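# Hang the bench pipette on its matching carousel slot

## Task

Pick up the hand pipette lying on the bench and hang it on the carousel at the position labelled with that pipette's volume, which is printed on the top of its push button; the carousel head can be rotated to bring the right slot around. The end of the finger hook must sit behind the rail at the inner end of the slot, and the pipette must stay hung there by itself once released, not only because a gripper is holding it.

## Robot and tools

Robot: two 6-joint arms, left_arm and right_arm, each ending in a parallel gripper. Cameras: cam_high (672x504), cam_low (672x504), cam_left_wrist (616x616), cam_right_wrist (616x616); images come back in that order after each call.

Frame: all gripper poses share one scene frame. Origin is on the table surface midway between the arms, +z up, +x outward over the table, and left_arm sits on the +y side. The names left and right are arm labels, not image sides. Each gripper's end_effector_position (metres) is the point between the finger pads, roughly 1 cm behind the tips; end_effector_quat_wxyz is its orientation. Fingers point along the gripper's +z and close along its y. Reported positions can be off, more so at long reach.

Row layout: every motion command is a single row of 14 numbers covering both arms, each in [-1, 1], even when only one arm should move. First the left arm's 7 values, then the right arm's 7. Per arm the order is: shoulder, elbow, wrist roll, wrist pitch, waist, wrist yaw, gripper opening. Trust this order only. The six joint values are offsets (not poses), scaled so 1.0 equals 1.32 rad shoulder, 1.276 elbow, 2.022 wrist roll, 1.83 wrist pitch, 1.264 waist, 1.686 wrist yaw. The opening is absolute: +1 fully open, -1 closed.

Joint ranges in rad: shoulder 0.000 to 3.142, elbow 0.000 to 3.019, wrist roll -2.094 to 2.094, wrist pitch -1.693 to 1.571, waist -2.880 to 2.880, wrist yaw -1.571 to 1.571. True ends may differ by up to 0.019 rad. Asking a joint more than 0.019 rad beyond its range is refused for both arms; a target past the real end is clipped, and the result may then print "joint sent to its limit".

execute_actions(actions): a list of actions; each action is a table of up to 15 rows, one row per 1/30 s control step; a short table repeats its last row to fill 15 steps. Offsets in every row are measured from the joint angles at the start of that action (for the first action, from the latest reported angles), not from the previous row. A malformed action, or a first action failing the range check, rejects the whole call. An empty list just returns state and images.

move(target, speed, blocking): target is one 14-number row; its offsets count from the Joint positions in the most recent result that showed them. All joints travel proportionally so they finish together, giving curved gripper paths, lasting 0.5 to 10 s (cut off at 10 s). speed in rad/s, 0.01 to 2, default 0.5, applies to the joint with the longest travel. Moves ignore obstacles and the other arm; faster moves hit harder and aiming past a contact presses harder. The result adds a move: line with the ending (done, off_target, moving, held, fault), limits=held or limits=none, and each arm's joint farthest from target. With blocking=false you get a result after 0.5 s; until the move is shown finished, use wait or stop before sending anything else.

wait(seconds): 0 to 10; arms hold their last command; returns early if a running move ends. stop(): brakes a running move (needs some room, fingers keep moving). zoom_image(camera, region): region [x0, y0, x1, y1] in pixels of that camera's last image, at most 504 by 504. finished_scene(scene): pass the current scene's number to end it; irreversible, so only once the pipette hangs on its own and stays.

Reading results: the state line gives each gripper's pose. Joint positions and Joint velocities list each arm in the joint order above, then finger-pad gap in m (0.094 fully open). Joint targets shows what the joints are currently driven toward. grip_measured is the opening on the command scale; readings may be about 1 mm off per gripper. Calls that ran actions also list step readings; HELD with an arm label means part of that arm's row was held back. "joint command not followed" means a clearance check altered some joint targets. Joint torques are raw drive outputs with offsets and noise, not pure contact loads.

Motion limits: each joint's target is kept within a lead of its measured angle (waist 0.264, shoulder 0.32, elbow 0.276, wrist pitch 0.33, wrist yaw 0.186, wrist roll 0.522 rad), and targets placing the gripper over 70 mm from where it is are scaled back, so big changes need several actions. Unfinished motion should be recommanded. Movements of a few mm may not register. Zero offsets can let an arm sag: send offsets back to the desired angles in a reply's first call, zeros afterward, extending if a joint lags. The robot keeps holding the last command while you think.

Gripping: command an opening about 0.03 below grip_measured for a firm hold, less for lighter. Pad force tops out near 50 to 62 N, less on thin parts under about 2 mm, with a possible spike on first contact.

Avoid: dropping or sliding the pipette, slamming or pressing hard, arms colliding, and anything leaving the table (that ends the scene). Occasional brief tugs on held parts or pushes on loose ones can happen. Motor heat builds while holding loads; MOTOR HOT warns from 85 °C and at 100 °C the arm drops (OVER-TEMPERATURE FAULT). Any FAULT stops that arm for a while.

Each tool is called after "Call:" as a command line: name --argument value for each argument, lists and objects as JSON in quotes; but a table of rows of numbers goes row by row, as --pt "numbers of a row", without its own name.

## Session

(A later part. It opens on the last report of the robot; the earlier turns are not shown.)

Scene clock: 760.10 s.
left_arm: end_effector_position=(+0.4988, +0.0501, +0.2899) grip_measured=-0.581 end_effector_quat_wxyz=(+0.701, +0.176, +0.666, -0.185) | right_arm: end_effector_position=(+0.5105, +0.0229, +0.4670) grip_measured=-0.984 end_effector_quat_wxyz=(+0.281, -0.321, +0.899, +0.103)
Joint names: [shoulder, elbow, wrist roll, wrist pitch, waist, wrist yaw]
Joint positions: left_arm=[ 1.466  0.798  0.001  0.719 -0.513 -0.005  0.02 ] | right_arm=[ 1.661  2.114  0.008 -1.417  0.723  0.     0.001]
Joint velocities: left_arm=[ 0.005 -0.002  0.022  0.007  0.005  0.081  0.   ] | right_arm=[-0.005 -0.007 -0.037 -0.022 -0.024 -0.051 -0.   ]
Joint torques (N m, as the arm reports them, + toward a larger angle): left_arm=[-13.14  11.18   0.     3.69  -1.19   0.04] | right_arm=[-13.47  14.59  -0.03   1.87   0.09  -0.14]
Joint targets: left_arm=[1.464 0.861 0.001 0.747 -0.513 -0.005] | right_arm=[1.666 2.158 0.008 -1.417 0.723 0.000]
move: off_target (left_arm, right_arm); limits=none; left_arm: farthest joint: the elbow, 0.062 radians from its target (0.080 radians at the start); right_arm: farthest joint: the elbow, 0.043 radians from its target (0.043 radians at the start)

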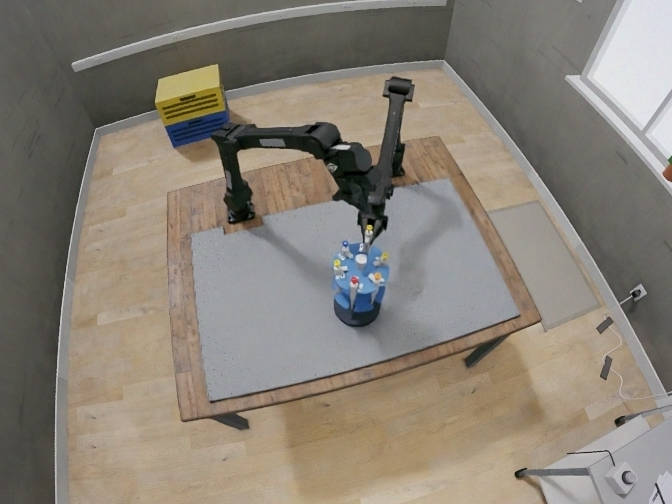

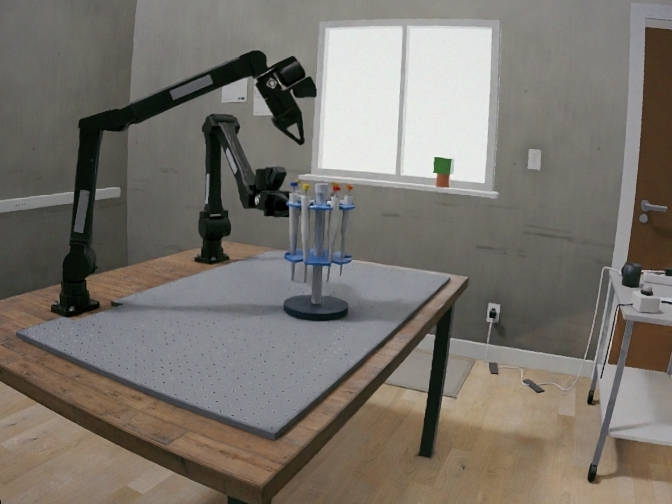

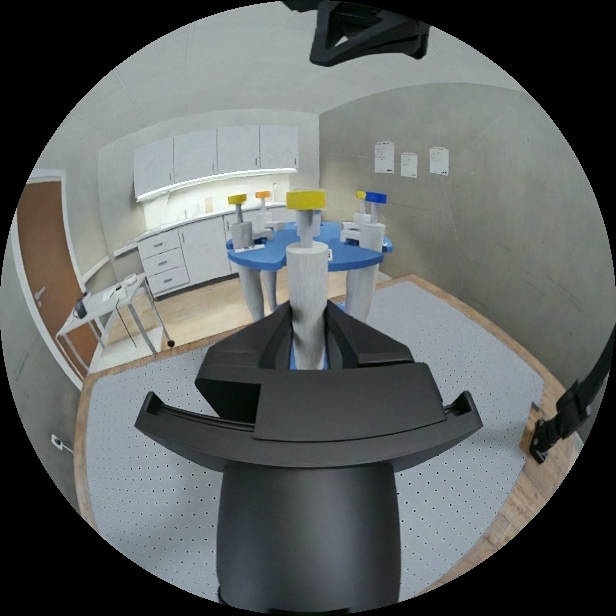

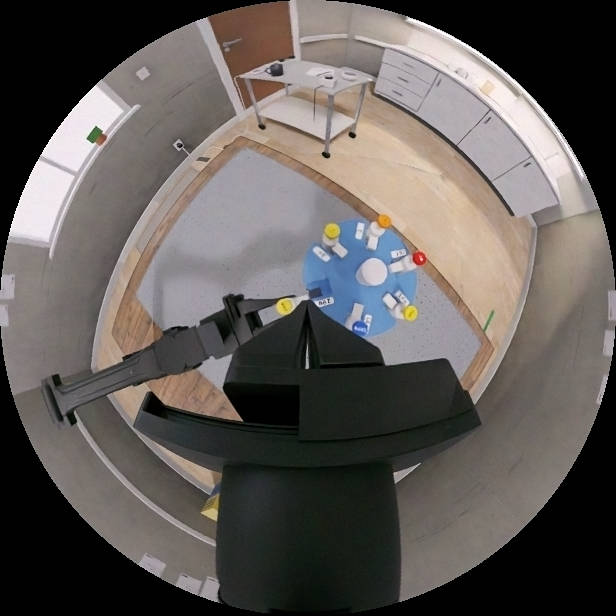

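Call:
move --target '[0.048,0.12,0,-0.011,0,0,-0.62, 0.004,0.034,0,0,0,0,-1]' --speed 0.1

Call:
zoom_image --camera "cam_low" --region '[260, 170, 360, 290]'

Call:
zoom_image --camera "cam_right_wrist" --region '[260, 240, 400, 340]'

Scene clock: 785.77 s.
left_arm: end_effector_position=(+0.5239, +0.0357, +0.2976) grip_measured=-0.581 end_effector_quat_wxyz=(+0.704, +0.175, +0.662, -0.186) | right_arm: end_effector_position=(+0.5105, +0.0229, +0.4670) grip_measured=-0.984 end_effector_quat_wxyz=(+0.281, -0.321, +0.899, +0.103)
Joint names: [shoulder, elbow, wrist roll, wrist pitch, waist, wrist yaw]
Joint positions: left_arm=[ 1.527  0.884  0.001  0.704 -0.513 -0.005  0.02 ] | right_arm=[ 1.661  2.114  0.008 -1.417  0.723  0.     0.001]
Joint velocities: left_arm=[-0.024  0.007  0.022 -0.007 -0.015 -0.11   0.   ] | right_arm=[-0.005 -0.007 -0.051  0.002 -0.015 -0.125 -0.   ]
Joint torques (N m, as the arm reports them, + toward a larger angle): left_arm=[-13.84  11.64   0.     2.1   -1.24   0.03] | right_arm=[-13.49  14.56  -0.03   1.89   0.09  -0.14]
Joint targets: left_arm=[1.529 0.951 0.001 0.699 -0.513 -0.005] | right_arm=[1.666 2.158 0.008 -1.417 0.723 0.000]
move: off_target (left_arm, right_arm); limits=none; left_arm: farthest joint: the elbow, 0.067 radians from its target (0.153 radians at the start); right_arm: farthest joint: the elbow, 0.043 radians from its target (0.043 radians at the start)

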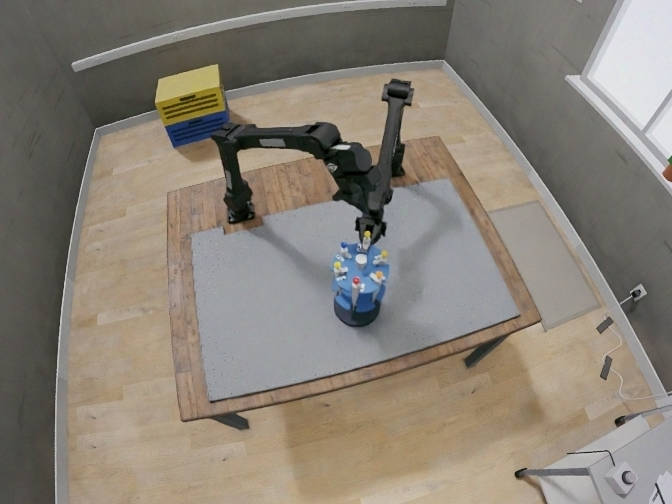

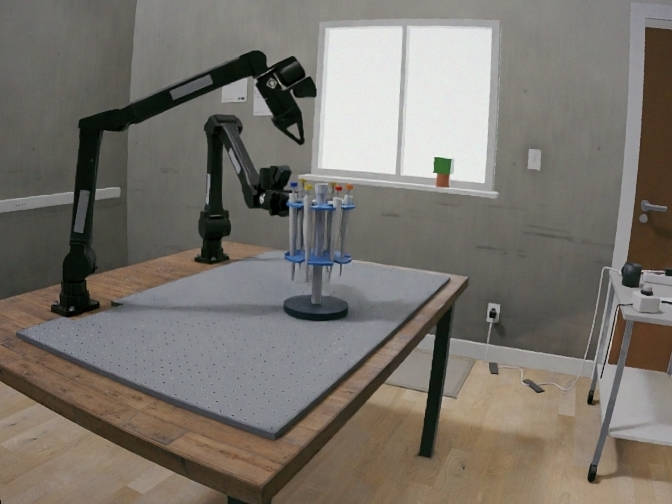

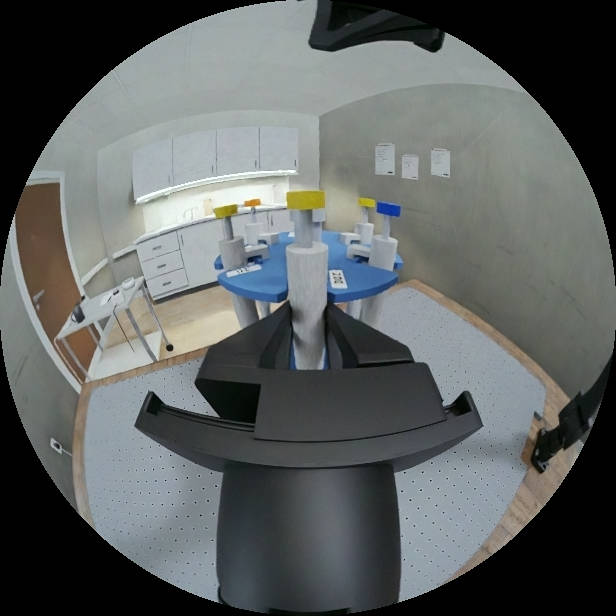

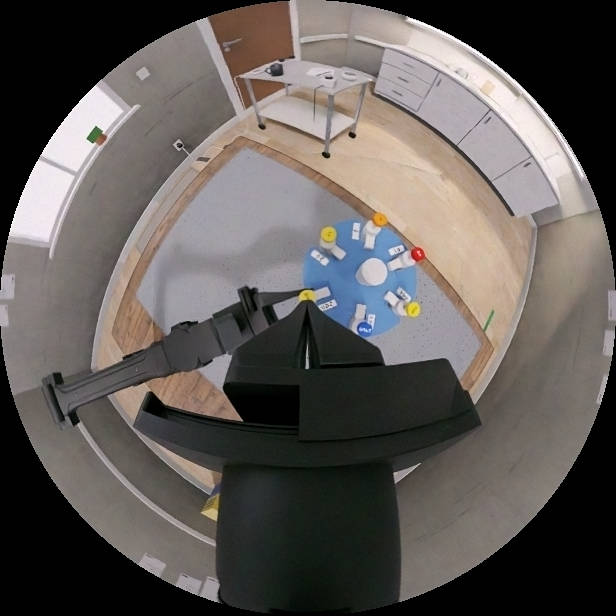

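Region (260, 170, 360, 290) of cam_low's 672x504 image, scaled by 4.200, with more detail than that image has.

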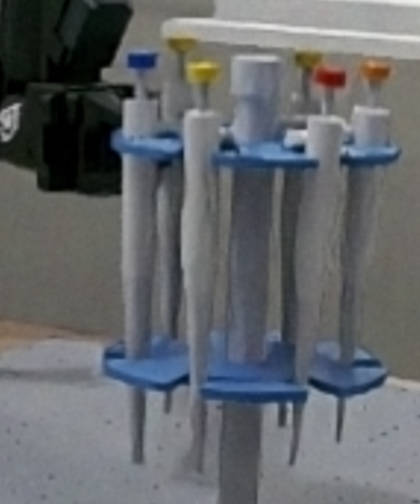

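Region (260, 240, 400, 340) of cam_right_wrist's 616x616 image, scaled by 3.600, with more detail than that image has; it fills the top 360 rows of this view, and the rest is white.

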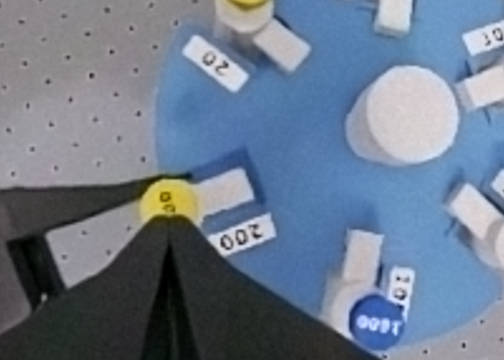

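Call:
move --target '[0.036,0.088,0,-0.009,-0.014,0,-0.62, 0.004,0.034,0,0,0,0,-1]' --speed 0.07

Call:
zoom_image --camera "cam_low" --region '[260, 170, 360, 290]'

Call:
zoom_image --camera "cam_right_wrist" --region '[260, 240, 400, 340]'

Scene clock: 809.67 s.
left_arm: end_effector_position=(+0.5357, +0.0253, +0.2876) grip_measured=-0.581 end_effector_quat_wxyz=(+0.697, +0.179, +0.669, -0.186) | right_arm: end_effector_position=(+0.5105, +0.0229, +0.4670) grip_measured=-0.984 end_effector_quat_wxyz=(+0.281, -0.321, +0.899, +0.103)
Joint names: [shoulder, elbow, wrist roll, wrist pitch, waist, wrist yaw]
Joint positions: left_arm=[ 1.572  0.921  0.001  0.692 -0.517 -0.005  0.02 ] | right_arm=[ 1.661  2.114  0.008 -1.417  0.723  0.     0.001]
Joint velocities: left_arm=[-0.005  0.007  0.007 -0.002 -0.005 -0.022 -0.   ] | right_arm=[-0.015  0.002 -0.007  0.002 -0.005  0.022  0.   ]
Joint torques (N m, as the arm reports them, + toward a larger angle): left_arm=[-14.62  12.18  -0.01   2.16  -2.41   0.04] | right_arm=[-13.45  14.58  -0.03   1.87  -0.17  -0.14]
Joint targets: left_arm=[1.574 0.996 0.001 0.688 -0.530 -0.005] | right_arm=[1.666 2.158 0.008 -1.417 0.723 0.000]
move: off_target (left_arm, right_arm); limits=none; left_arm: farthest joint: the elbow, 0.076 radians from its target (0.113 radians at the start); right_arm: farthest joint: the elbow, 0.043 radians from its target (0.043 radians at the start)

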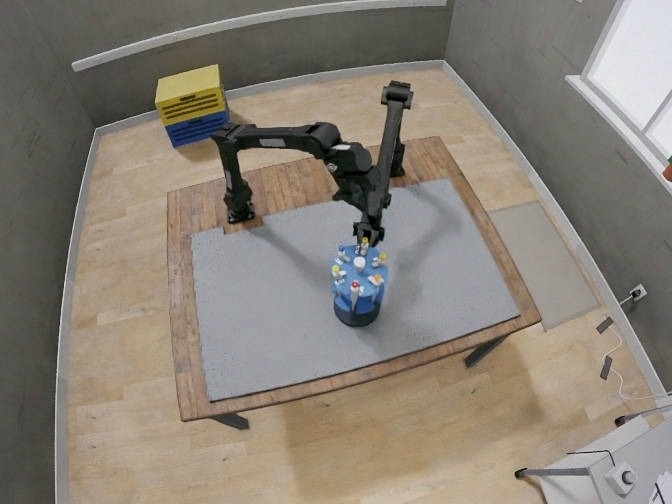

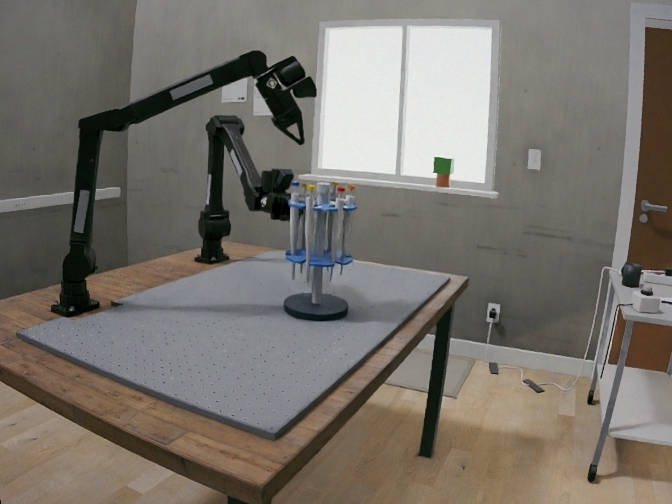

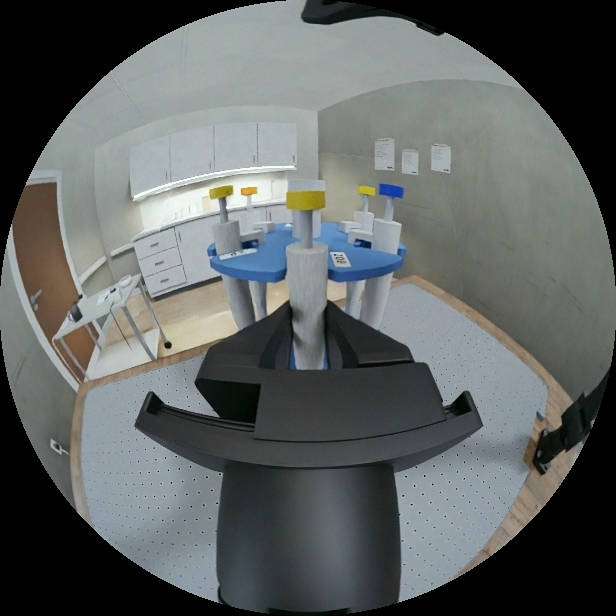

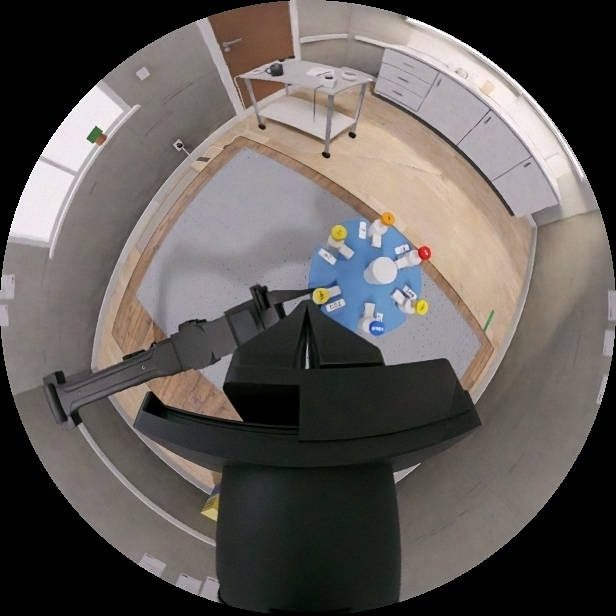

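Region (260, 170, 360, 290) of cam_low's 672x504 image, scaled by 4.200, with more detail than that image has.

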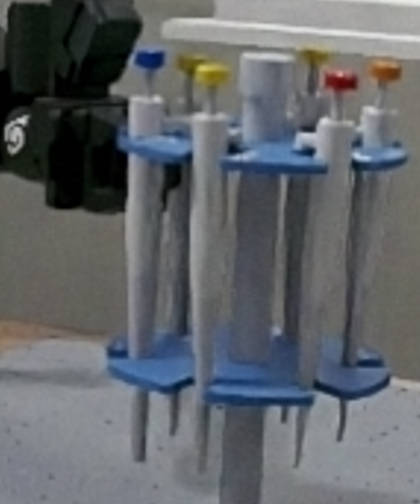

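Region (260, 240, 400, 340) of cam_right_wrist's 616x616 image, scaled by 3.600, with more detail than that image has; it fills the top 360 rows of this view, and the rest is white.

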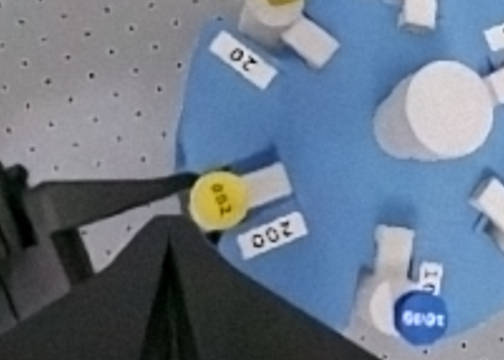

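Call:
move --target '[-0.03,-0.025,0,0.0,-0.008,0,-0.62, 0.004,0.034,0,0,0,0,-1]' --speed 0.05

Call:
zoom_image --camera "cam_low" --region '[260, 170, 360, 290]'

Call:
zoom_image --camera "cam_right_wrist" --region '[260, 240, 400, 340]'

Scene clock: 824.07 s.
left_arm: end_effector_position=(+0.5267, +0.0305, +0.2814) grip_measured=-0.581 end_effector_quat_wxyz=(+0.692, +0.180, +0.674, -0.185) | right_arm: end_effector_position=(+0.5105, +0.0229, +0.4670) grip_measured=-0.984 end_effector_quat_wxyz=(+0.281, -0.321, +0.899, +0.103)
Joint names: [shoulder, elbow, wrist roll, wrist pitch, waist, wrist yaw]
Joint positions: left_arm=[ 1.552  0.888  0.001  0.692 -0.517 -0.005  0.02 ] | right_arm=[ 1.661  2.114  0.008 -1.417  0.723  0.     0.001]
Joint velocities: left_arm=[-0.005 -0.012 -0.022  0.007 -0.005 -0.066  0.   ] | right_arm=[ 0.005 -0.007 -0.095 -0.007 -0.005 -0.051 -0.001]
Joint torques (N m, as the arm reports them, + toward a larger angle): left_arm=[-16.22   6.58  -0.01   2.35  -2.1    0.04] | right_arm=[-13.41  14.54  -0.03   1.87  -0.02  -0.14]
Joint targets: left_arm=[1.532 0.889 0.001 0.692 -0.528 -0.005] | right_arm=[1.666 2.158 0.008 -1.417 0.723 0.000]
move: off_target (right_arm); limits=none; left_arm: farthest joint: the shoulder, 0.020 radians from its target (0.039 radians at the start); right_arm: farthest joint: the elbow, 0.043 radians from its target (0.043 radians at the start)

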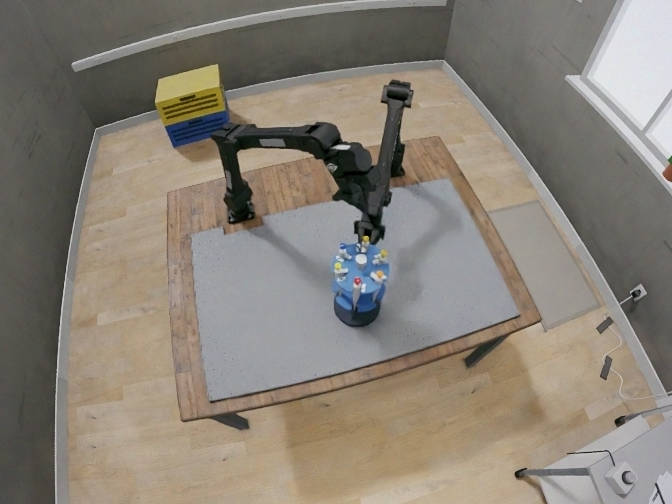

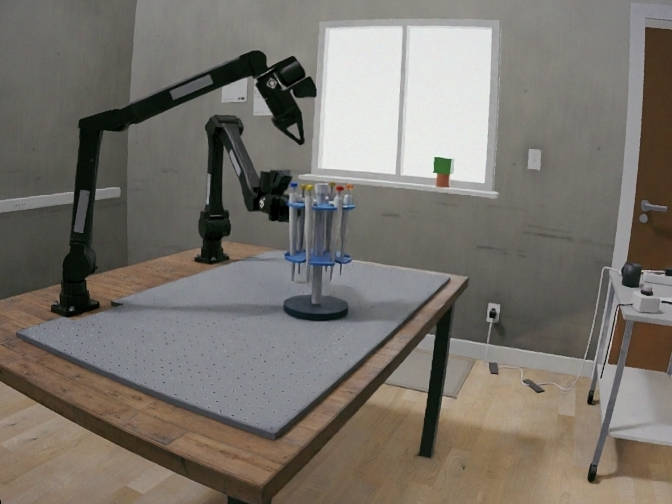

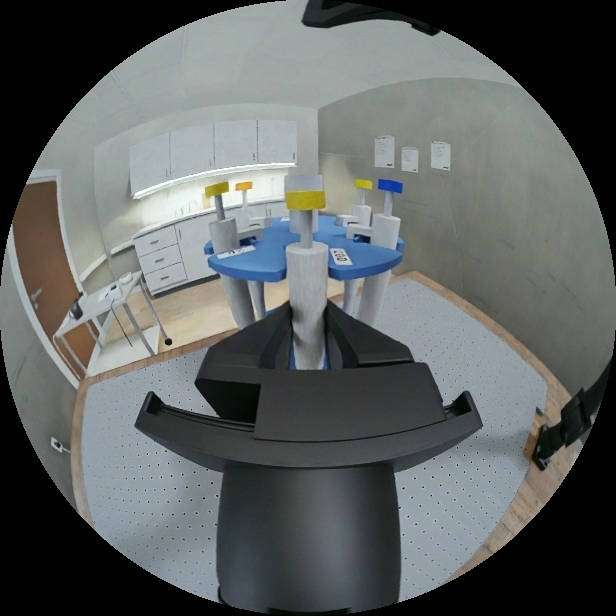

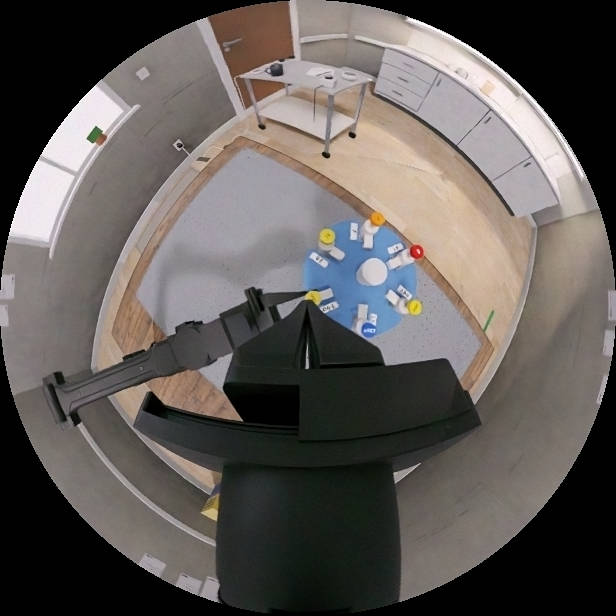

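Region (260, 170, 360, 290) of cam_low's 672x504 image, scaled by 4.200, with more detail than that image has.

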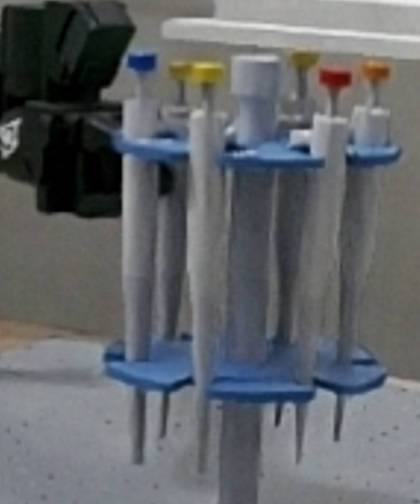

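Region (260, 240, 400, 340) of cam_right_wrist's 616x616 image, scaled by 3.600, with more detail than that image has; it fills the top 360 rows of this view, and the rest is white.

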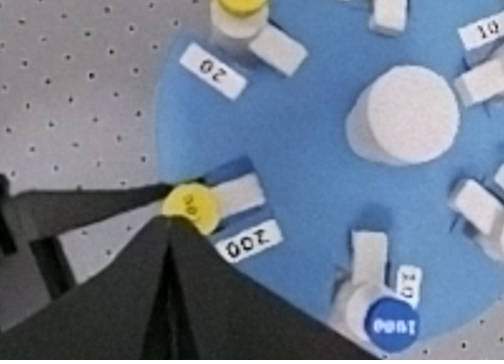

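Call:
move --target '[-0.036,0.04,0,0.0,-0.004,0,-0.62, 0.004,0.034,0,0,0,0,-1]' --speed 0.06

Call:
zoom_image --camera "cam_low" --region '[260, 170, 360, 290]'

Scene clock: 832.63 s.
left_arm: end_effector_position=(+0.5232, +0.0325, +0.2965) grip_measured=-0.581 end_effector_quat_wxyz=(+0.701, +0.178, +0.665, -0.187) | right_arm: end_effector_position=(+0.5105, +0.0229, +0.4670) grip_measured=-0.984 end_effector_quat_wxyz=(+0.281, -0.321, +0.899, +0.103)
Joint names: [shoulder, elbow, wrist roll, wrist pitch, waist, wrist yaw]
Joint positions: left_arm=[ 1.527  0.888  0.001  0.691 -0.517 -0.005  0.02 ] | right_arm=[ 1.661  2.114  0.008 -1.417  0.723  0.     0.001]
Joint velocities: left_arm=[-0.005  0.002 -0.037 -0.007  0.005  0.022  0.001] | right_arm=[ 0.005 -0.012  0.037 -0.012 -0.005 -0.037 -0.001]
Joint torques (N m, as the arm reports them, + toward a larger angle): left_arm=[-15.99  10.44   0.     2.36  -1.62   0.04] | right_arm=[-13.54  14.59  -0.02   1.88   0.06  -0.14]
Joint targets: left_arm=[1.505 0.939 0.001 0.692 -0.523 -0.005] | right_arm=[1.666 2.158 0.008 -1.417 0.723 0.000]
move: off_target (left_arm, right_arm); limits=none; left_arm: farthest joint: the elbow, 0.051 radians from its target (0.051 radians at the start); right_arm: farthest joint: the elbow, 0.043 radians from its target (0.043 radians at the start)

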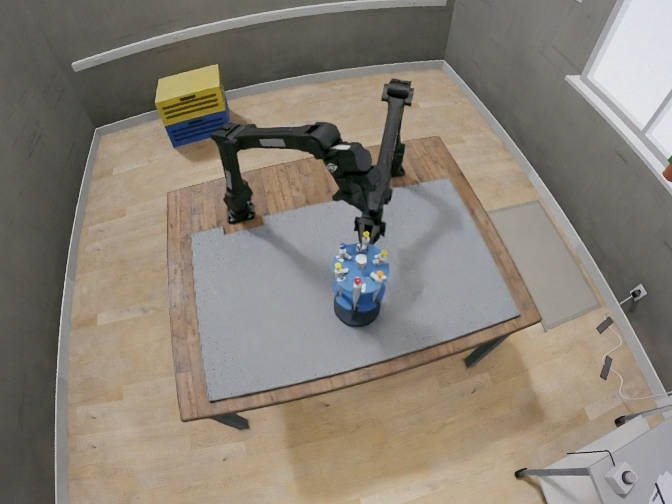

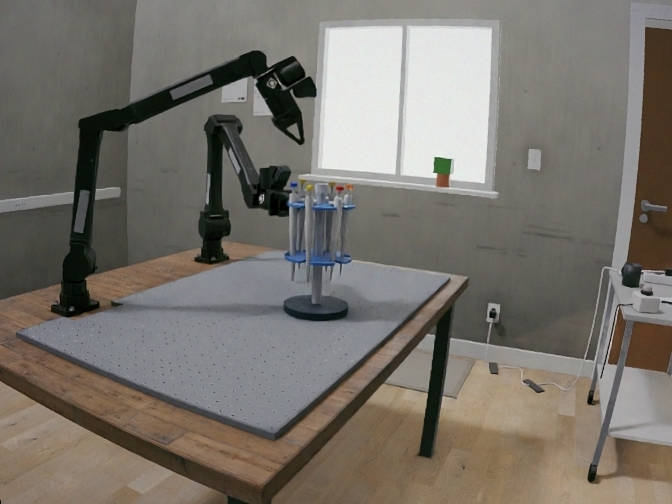

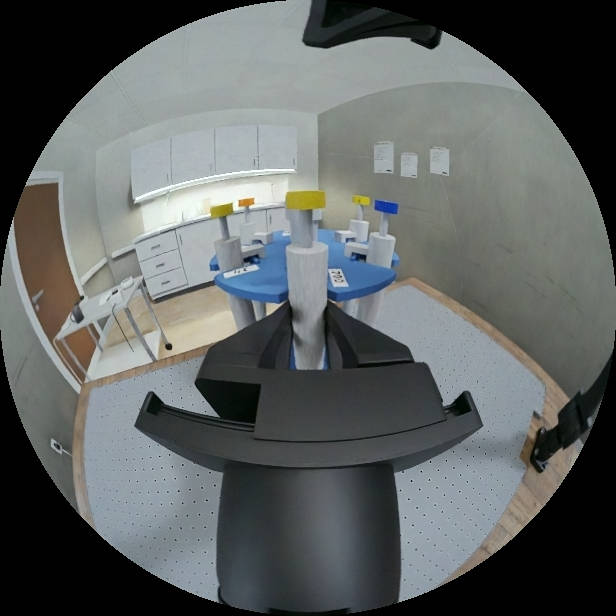

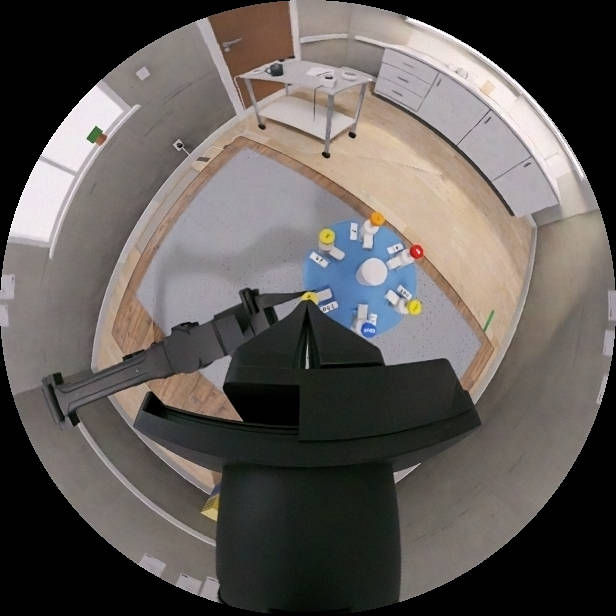

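Region (260, 170, 360, 290) of cam_low's 672x504 image, scaled by 4.200, with more detail than that image has.

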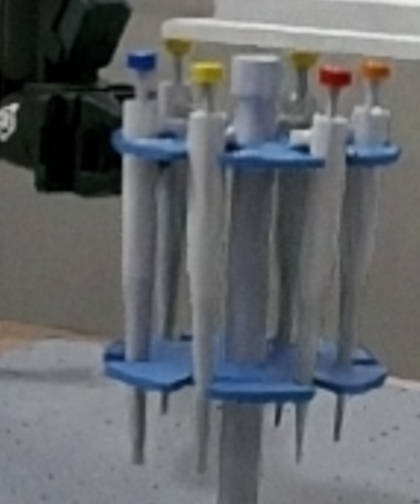

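Call:
execute_actions --actions '[[[-0.008,0.044,0,0,-0.004,0,-0.62,0.004,0.034,0,0,0,0,-1],[-0.004,0.047,0,0,-0.004,0,-0.62,0.004,0.034,0,0,0,0,-1],[0,0.049,0,0,-0.004,0,-0.62,0.004,0.034,0,0,0,0,-1],[0.002,0.051,0,0,-0.004,0,-0.62,0.004,0.034,0,0,0,0,-1],[0.0035,0.053,0,0,-0.004,0,-0.62,0.004,0.034,0,0,0,0,-1],[0.005,0.055,0,0,-0.004,0,-0.62,0.004,0.034,0,0,0,0,-1],[0.0065,0.0565,0,0,-0.004,0,-0.62,0.004,0.034,0,0,0,0,-1],[0.008,0.0585,0,0,-0.004,0,-0.62,0.004,0.034,0,0,0,0,-1],[0.0097,0.0605,0,0,-0.004,0,-0.62,0.004,0.034,0,0,0,0,-1],[0.0114,0.0625,0,0,-0.004,0,-0.62,0.004,0.034,0,0,0,0,-1],[0.013,0.0645,0,0,-0.004,0,-0.62,0.004,0.034,0,0,0,0,-1],[0.0147,0.0665,0,0,-0.004,0,-0.62,0.004,0.034,0,0,0,0,-1],[0.0164,0.0685,0,0,-0.004,0,-0.62,0.004,0.034,0,0,0,0,-1],[0.018,0.0705,0,0,-0.004,0,-0.62,0.004,0.034,0,0,0,0,-1],[0.0197,0.072,0,0,-0.004,0,-0.62,0.004,0.034,0,0,0,0,-1]]]'

Call:
wait --seconds 0.5

Call:
zoom_image --camera "cam_low" --region '[260, 170, 360, 290]'

Call:
zoom_image --camera "cam_right_wrist" --region '[260, 240, 400, 340]'

Scene clock: 870.97 s.
left_arm: end_effector_position=(+0.5296, +0.0288, +0.2950) grip_measured=-0.581 end_effector_quat_wxyz=(+0.700, +0.178, +0.665, -0.187) | right_arm: end_effector_position=(+0.5105, +0.0229, +0.4670) grip_measured=-0.984 end_effector_quat_wxyz=(+0.281, -0.321, +0.899, +0.103)
Joint names: [shoulder, elbow, wrist roll, wrist pitch, waist, wrist yaw]
Joint positions: left_arm=[ 1.547  0.907  0.001  0.691 -0.517 -0.005  0.02 ] | right_arm=[ 1.661  2.114  0.008 -1.417  0.723  0.     0.001]
Joint velocities: left_arm=[ 0.044  0.066 -0.037 -0.007 -0.005 -0.066 -0.001] | right_arm=[ 0.005  0.012 -0.037 -0.022  0.005 -0.022  0.   ]
Joint torques (N m, as the arm reports them, + toward a larger angle): left_arm=[-14.11  11.74  -0.01   2.33  -1.7    0.03] | right_arm=[-13.41  14.59  -0.03   1.87   0.02  -0.15]
Joint targets: left_arm=[1.553 0.979 0.001 0.691 -0.523 -0.005] | right_arm=[1.666 2.158 0.008 -1.417 0.723 0.000]
Step readings (joint positions):
0: left_arm=[1.527 0.888 0.001 0.691 -0.517 -0.005] | right_arm=[1.661 2.114 0.008 -1.417 0.723 0.000]
1: left_arm=[1.527 0.888 0.001 0.691 -0.517 -0.005] | right_arm=[1.661 2.114 0.008 -1.417 0.723 0.000]
2: left_arm=[1.527 0.888 0.001 0.691 -0.517 -0.005] | right_arm=[1.661 2.114 0.008 -1.417 0.723 0.000]
4: left_arm=[1.527 0.888 0.001 0.691 -0.517 -0.005] | right_arm=[1.661 2.114 0.008 -1.417 0.723 0.000]
8: left_arm=[1.529 0.891 0.001 0.691 -0.517 -0.005] | right_arm=[1.661 2.114 0.008 -1.417 0.723 0.000]
15: Joint positions above

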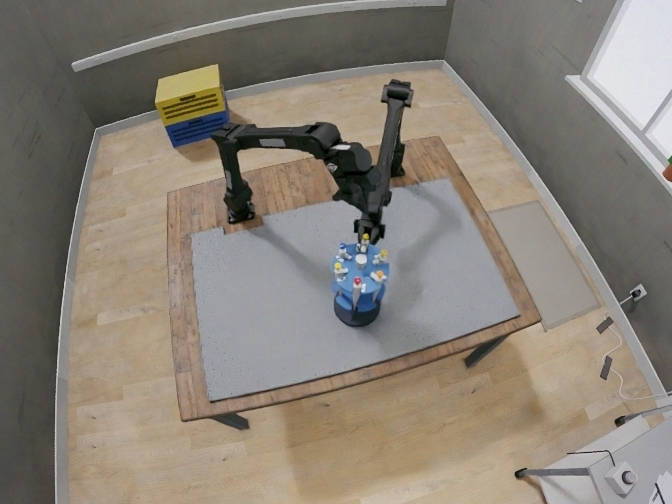

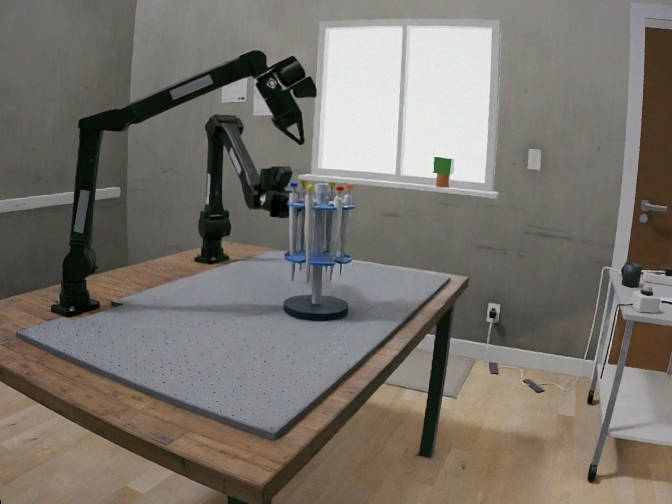

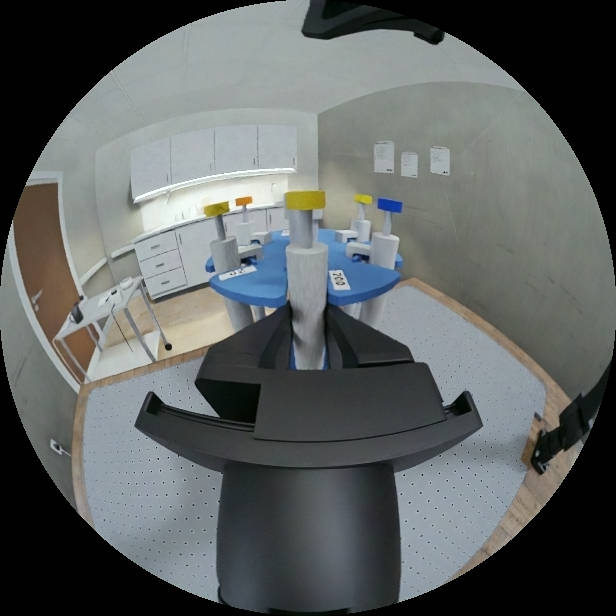

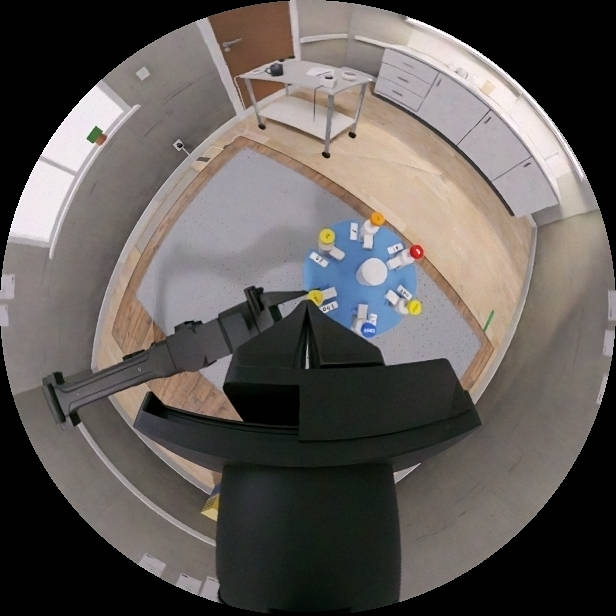

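Scene clock: 871.47 s.
left_arm: end_effector_position=(+0.5303, +0.0284, +0.2951) grip_measured=-0.581 end_effector_quat_wxyz=(+0.701, +0.178, +0.665, -0.187) | right_arm: end_effector_position=(+0.5105, +0.0229, +0.4670) grip_measured=-0.984 end_effector_quat_wxyz=(+0.281, -0.321, +0.899, +0.103)
Joint names: [shoulder, elbow, wrist roll, wrist pitch, waist, wrist yaw]
Joint positions: left_arm=[ 1.549  0.909  0.001  0.691 -0.517 -0.005  0.02 ] | right_arm=[ 1.661  2.114  0.008 -1.417  0.723  0.     0.001]
Joint velocities: left_arm=[-0.005 -0.017  0.037  0.007 -0.024 -0.037 -0.   ] | right_arm=[ 0.005 -0.007 -0.022  0.007 -0.015 -0.022 -0.001]
Joint torques (N m, as the arm reports them, + toward a larger angle): left_arm=[-14.13  11.86  -0.01   2.33  -1.69   0.05] | right_arm=[-13.58  14.58  -0.02   1.88   0.11  -0.14]
Joint targets: left_arm=[1.553 0.979 0.001 0.691 -0.523 -0.005] | right_arm=[1.666 2.158 0.008 -1.417 0.723 0.000]
wait: 0.50 s; at rest by 0.20 s

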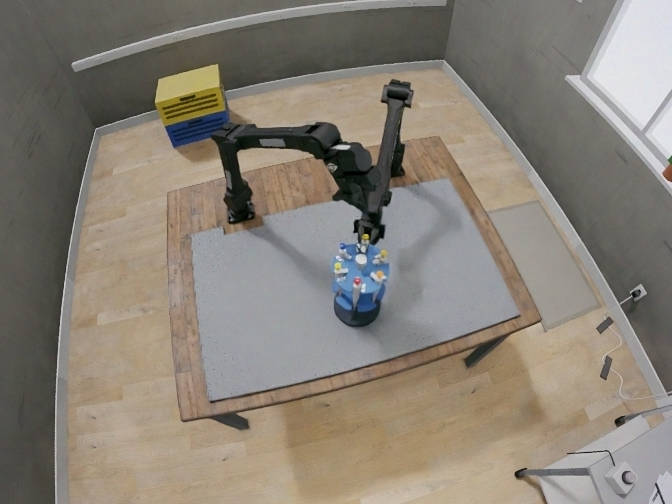

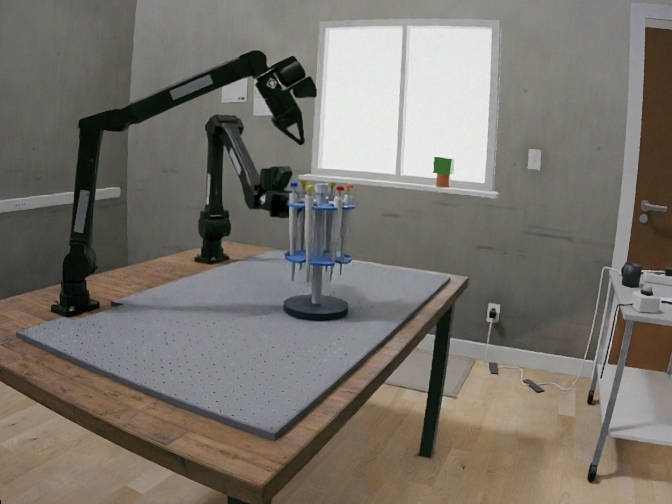

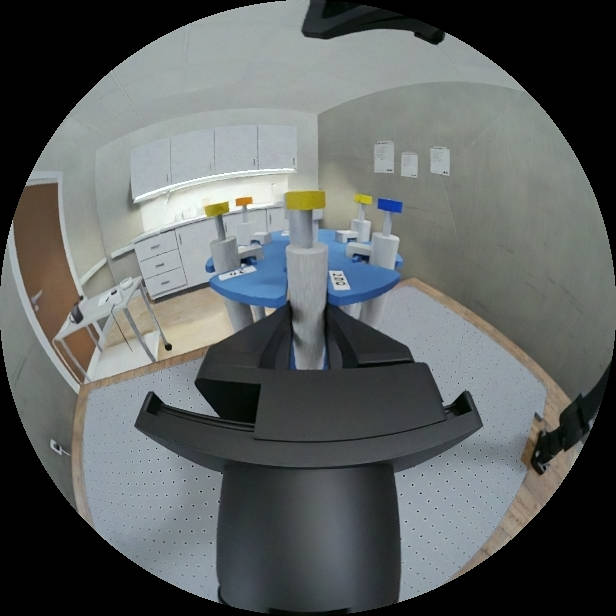

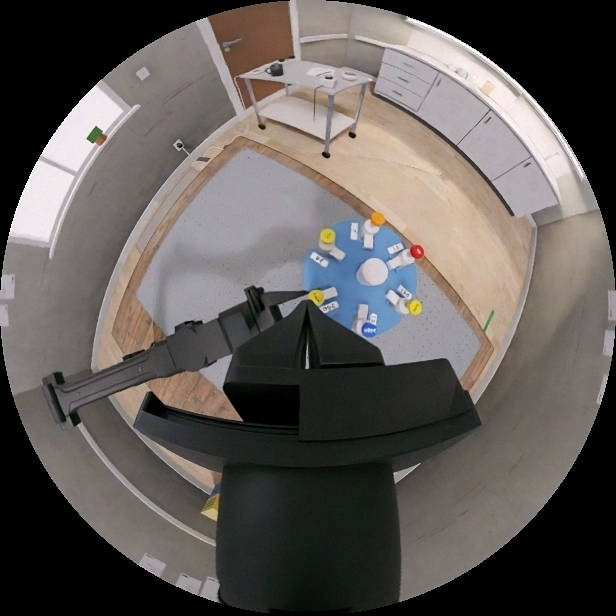

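Region (260, 170, 360, 290) of cam_low's 672x504 image, scaled by 4.200, with more detail than that image has.

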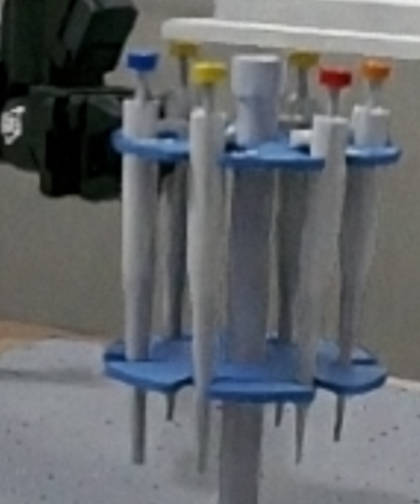

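Region (260, 240, 400, 340) of cam_right_wrist's 616x616 image, scaled by 3.600, with more detail than that image has; it fills the top 360 rows of this view, and the rest is white.

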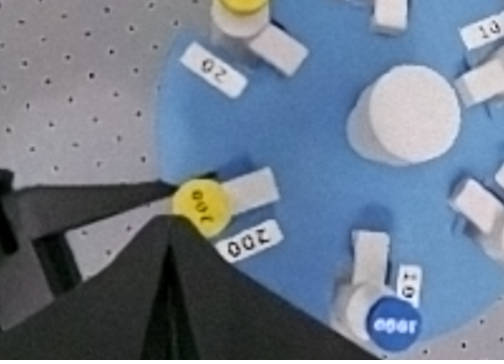

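Call:
zoom_image --camera "cam_low" --region '[270, 178, 325, 222]'

Call:
zoom_image --camera "cam_left_wrist" --region '[200, 185, 410, 345]'

Call:
zoom_image --camera "cam_high" --region '[330, 220, 400, 285]'

Region (270, 178, 325, 222) of cam_low's 672x504 image, scaled by 9.164, with more detail than that image has; it fills the top 403 rows of this view, and the rest is white.

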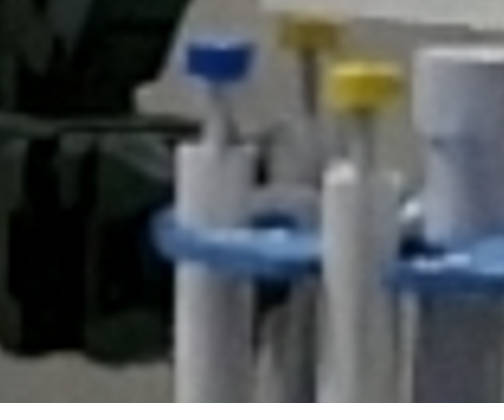

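Region (200, 185, 410, 345) of cam_left_wrist's 616x616 image, scaled by 2.400, with more detail than that image has; it fills the top 384 rows of this view, and the rest is white.

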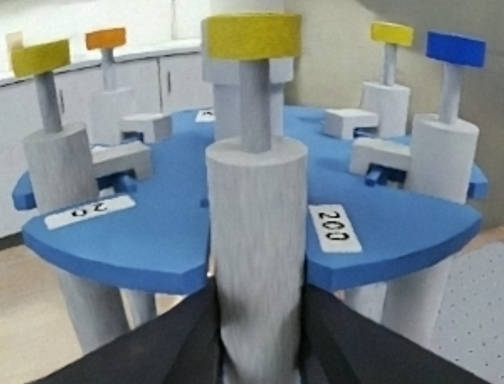

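Region (330, 220, 400, 285) of cam_high's 672x504 image, scaled by 7.200, with more detail than that image has; it fills the top 468 rows of this view, and the rest is white.

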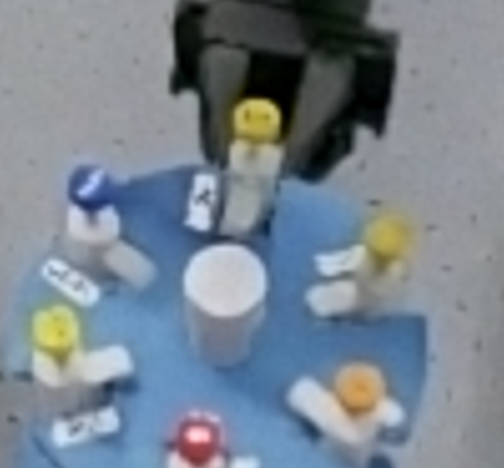

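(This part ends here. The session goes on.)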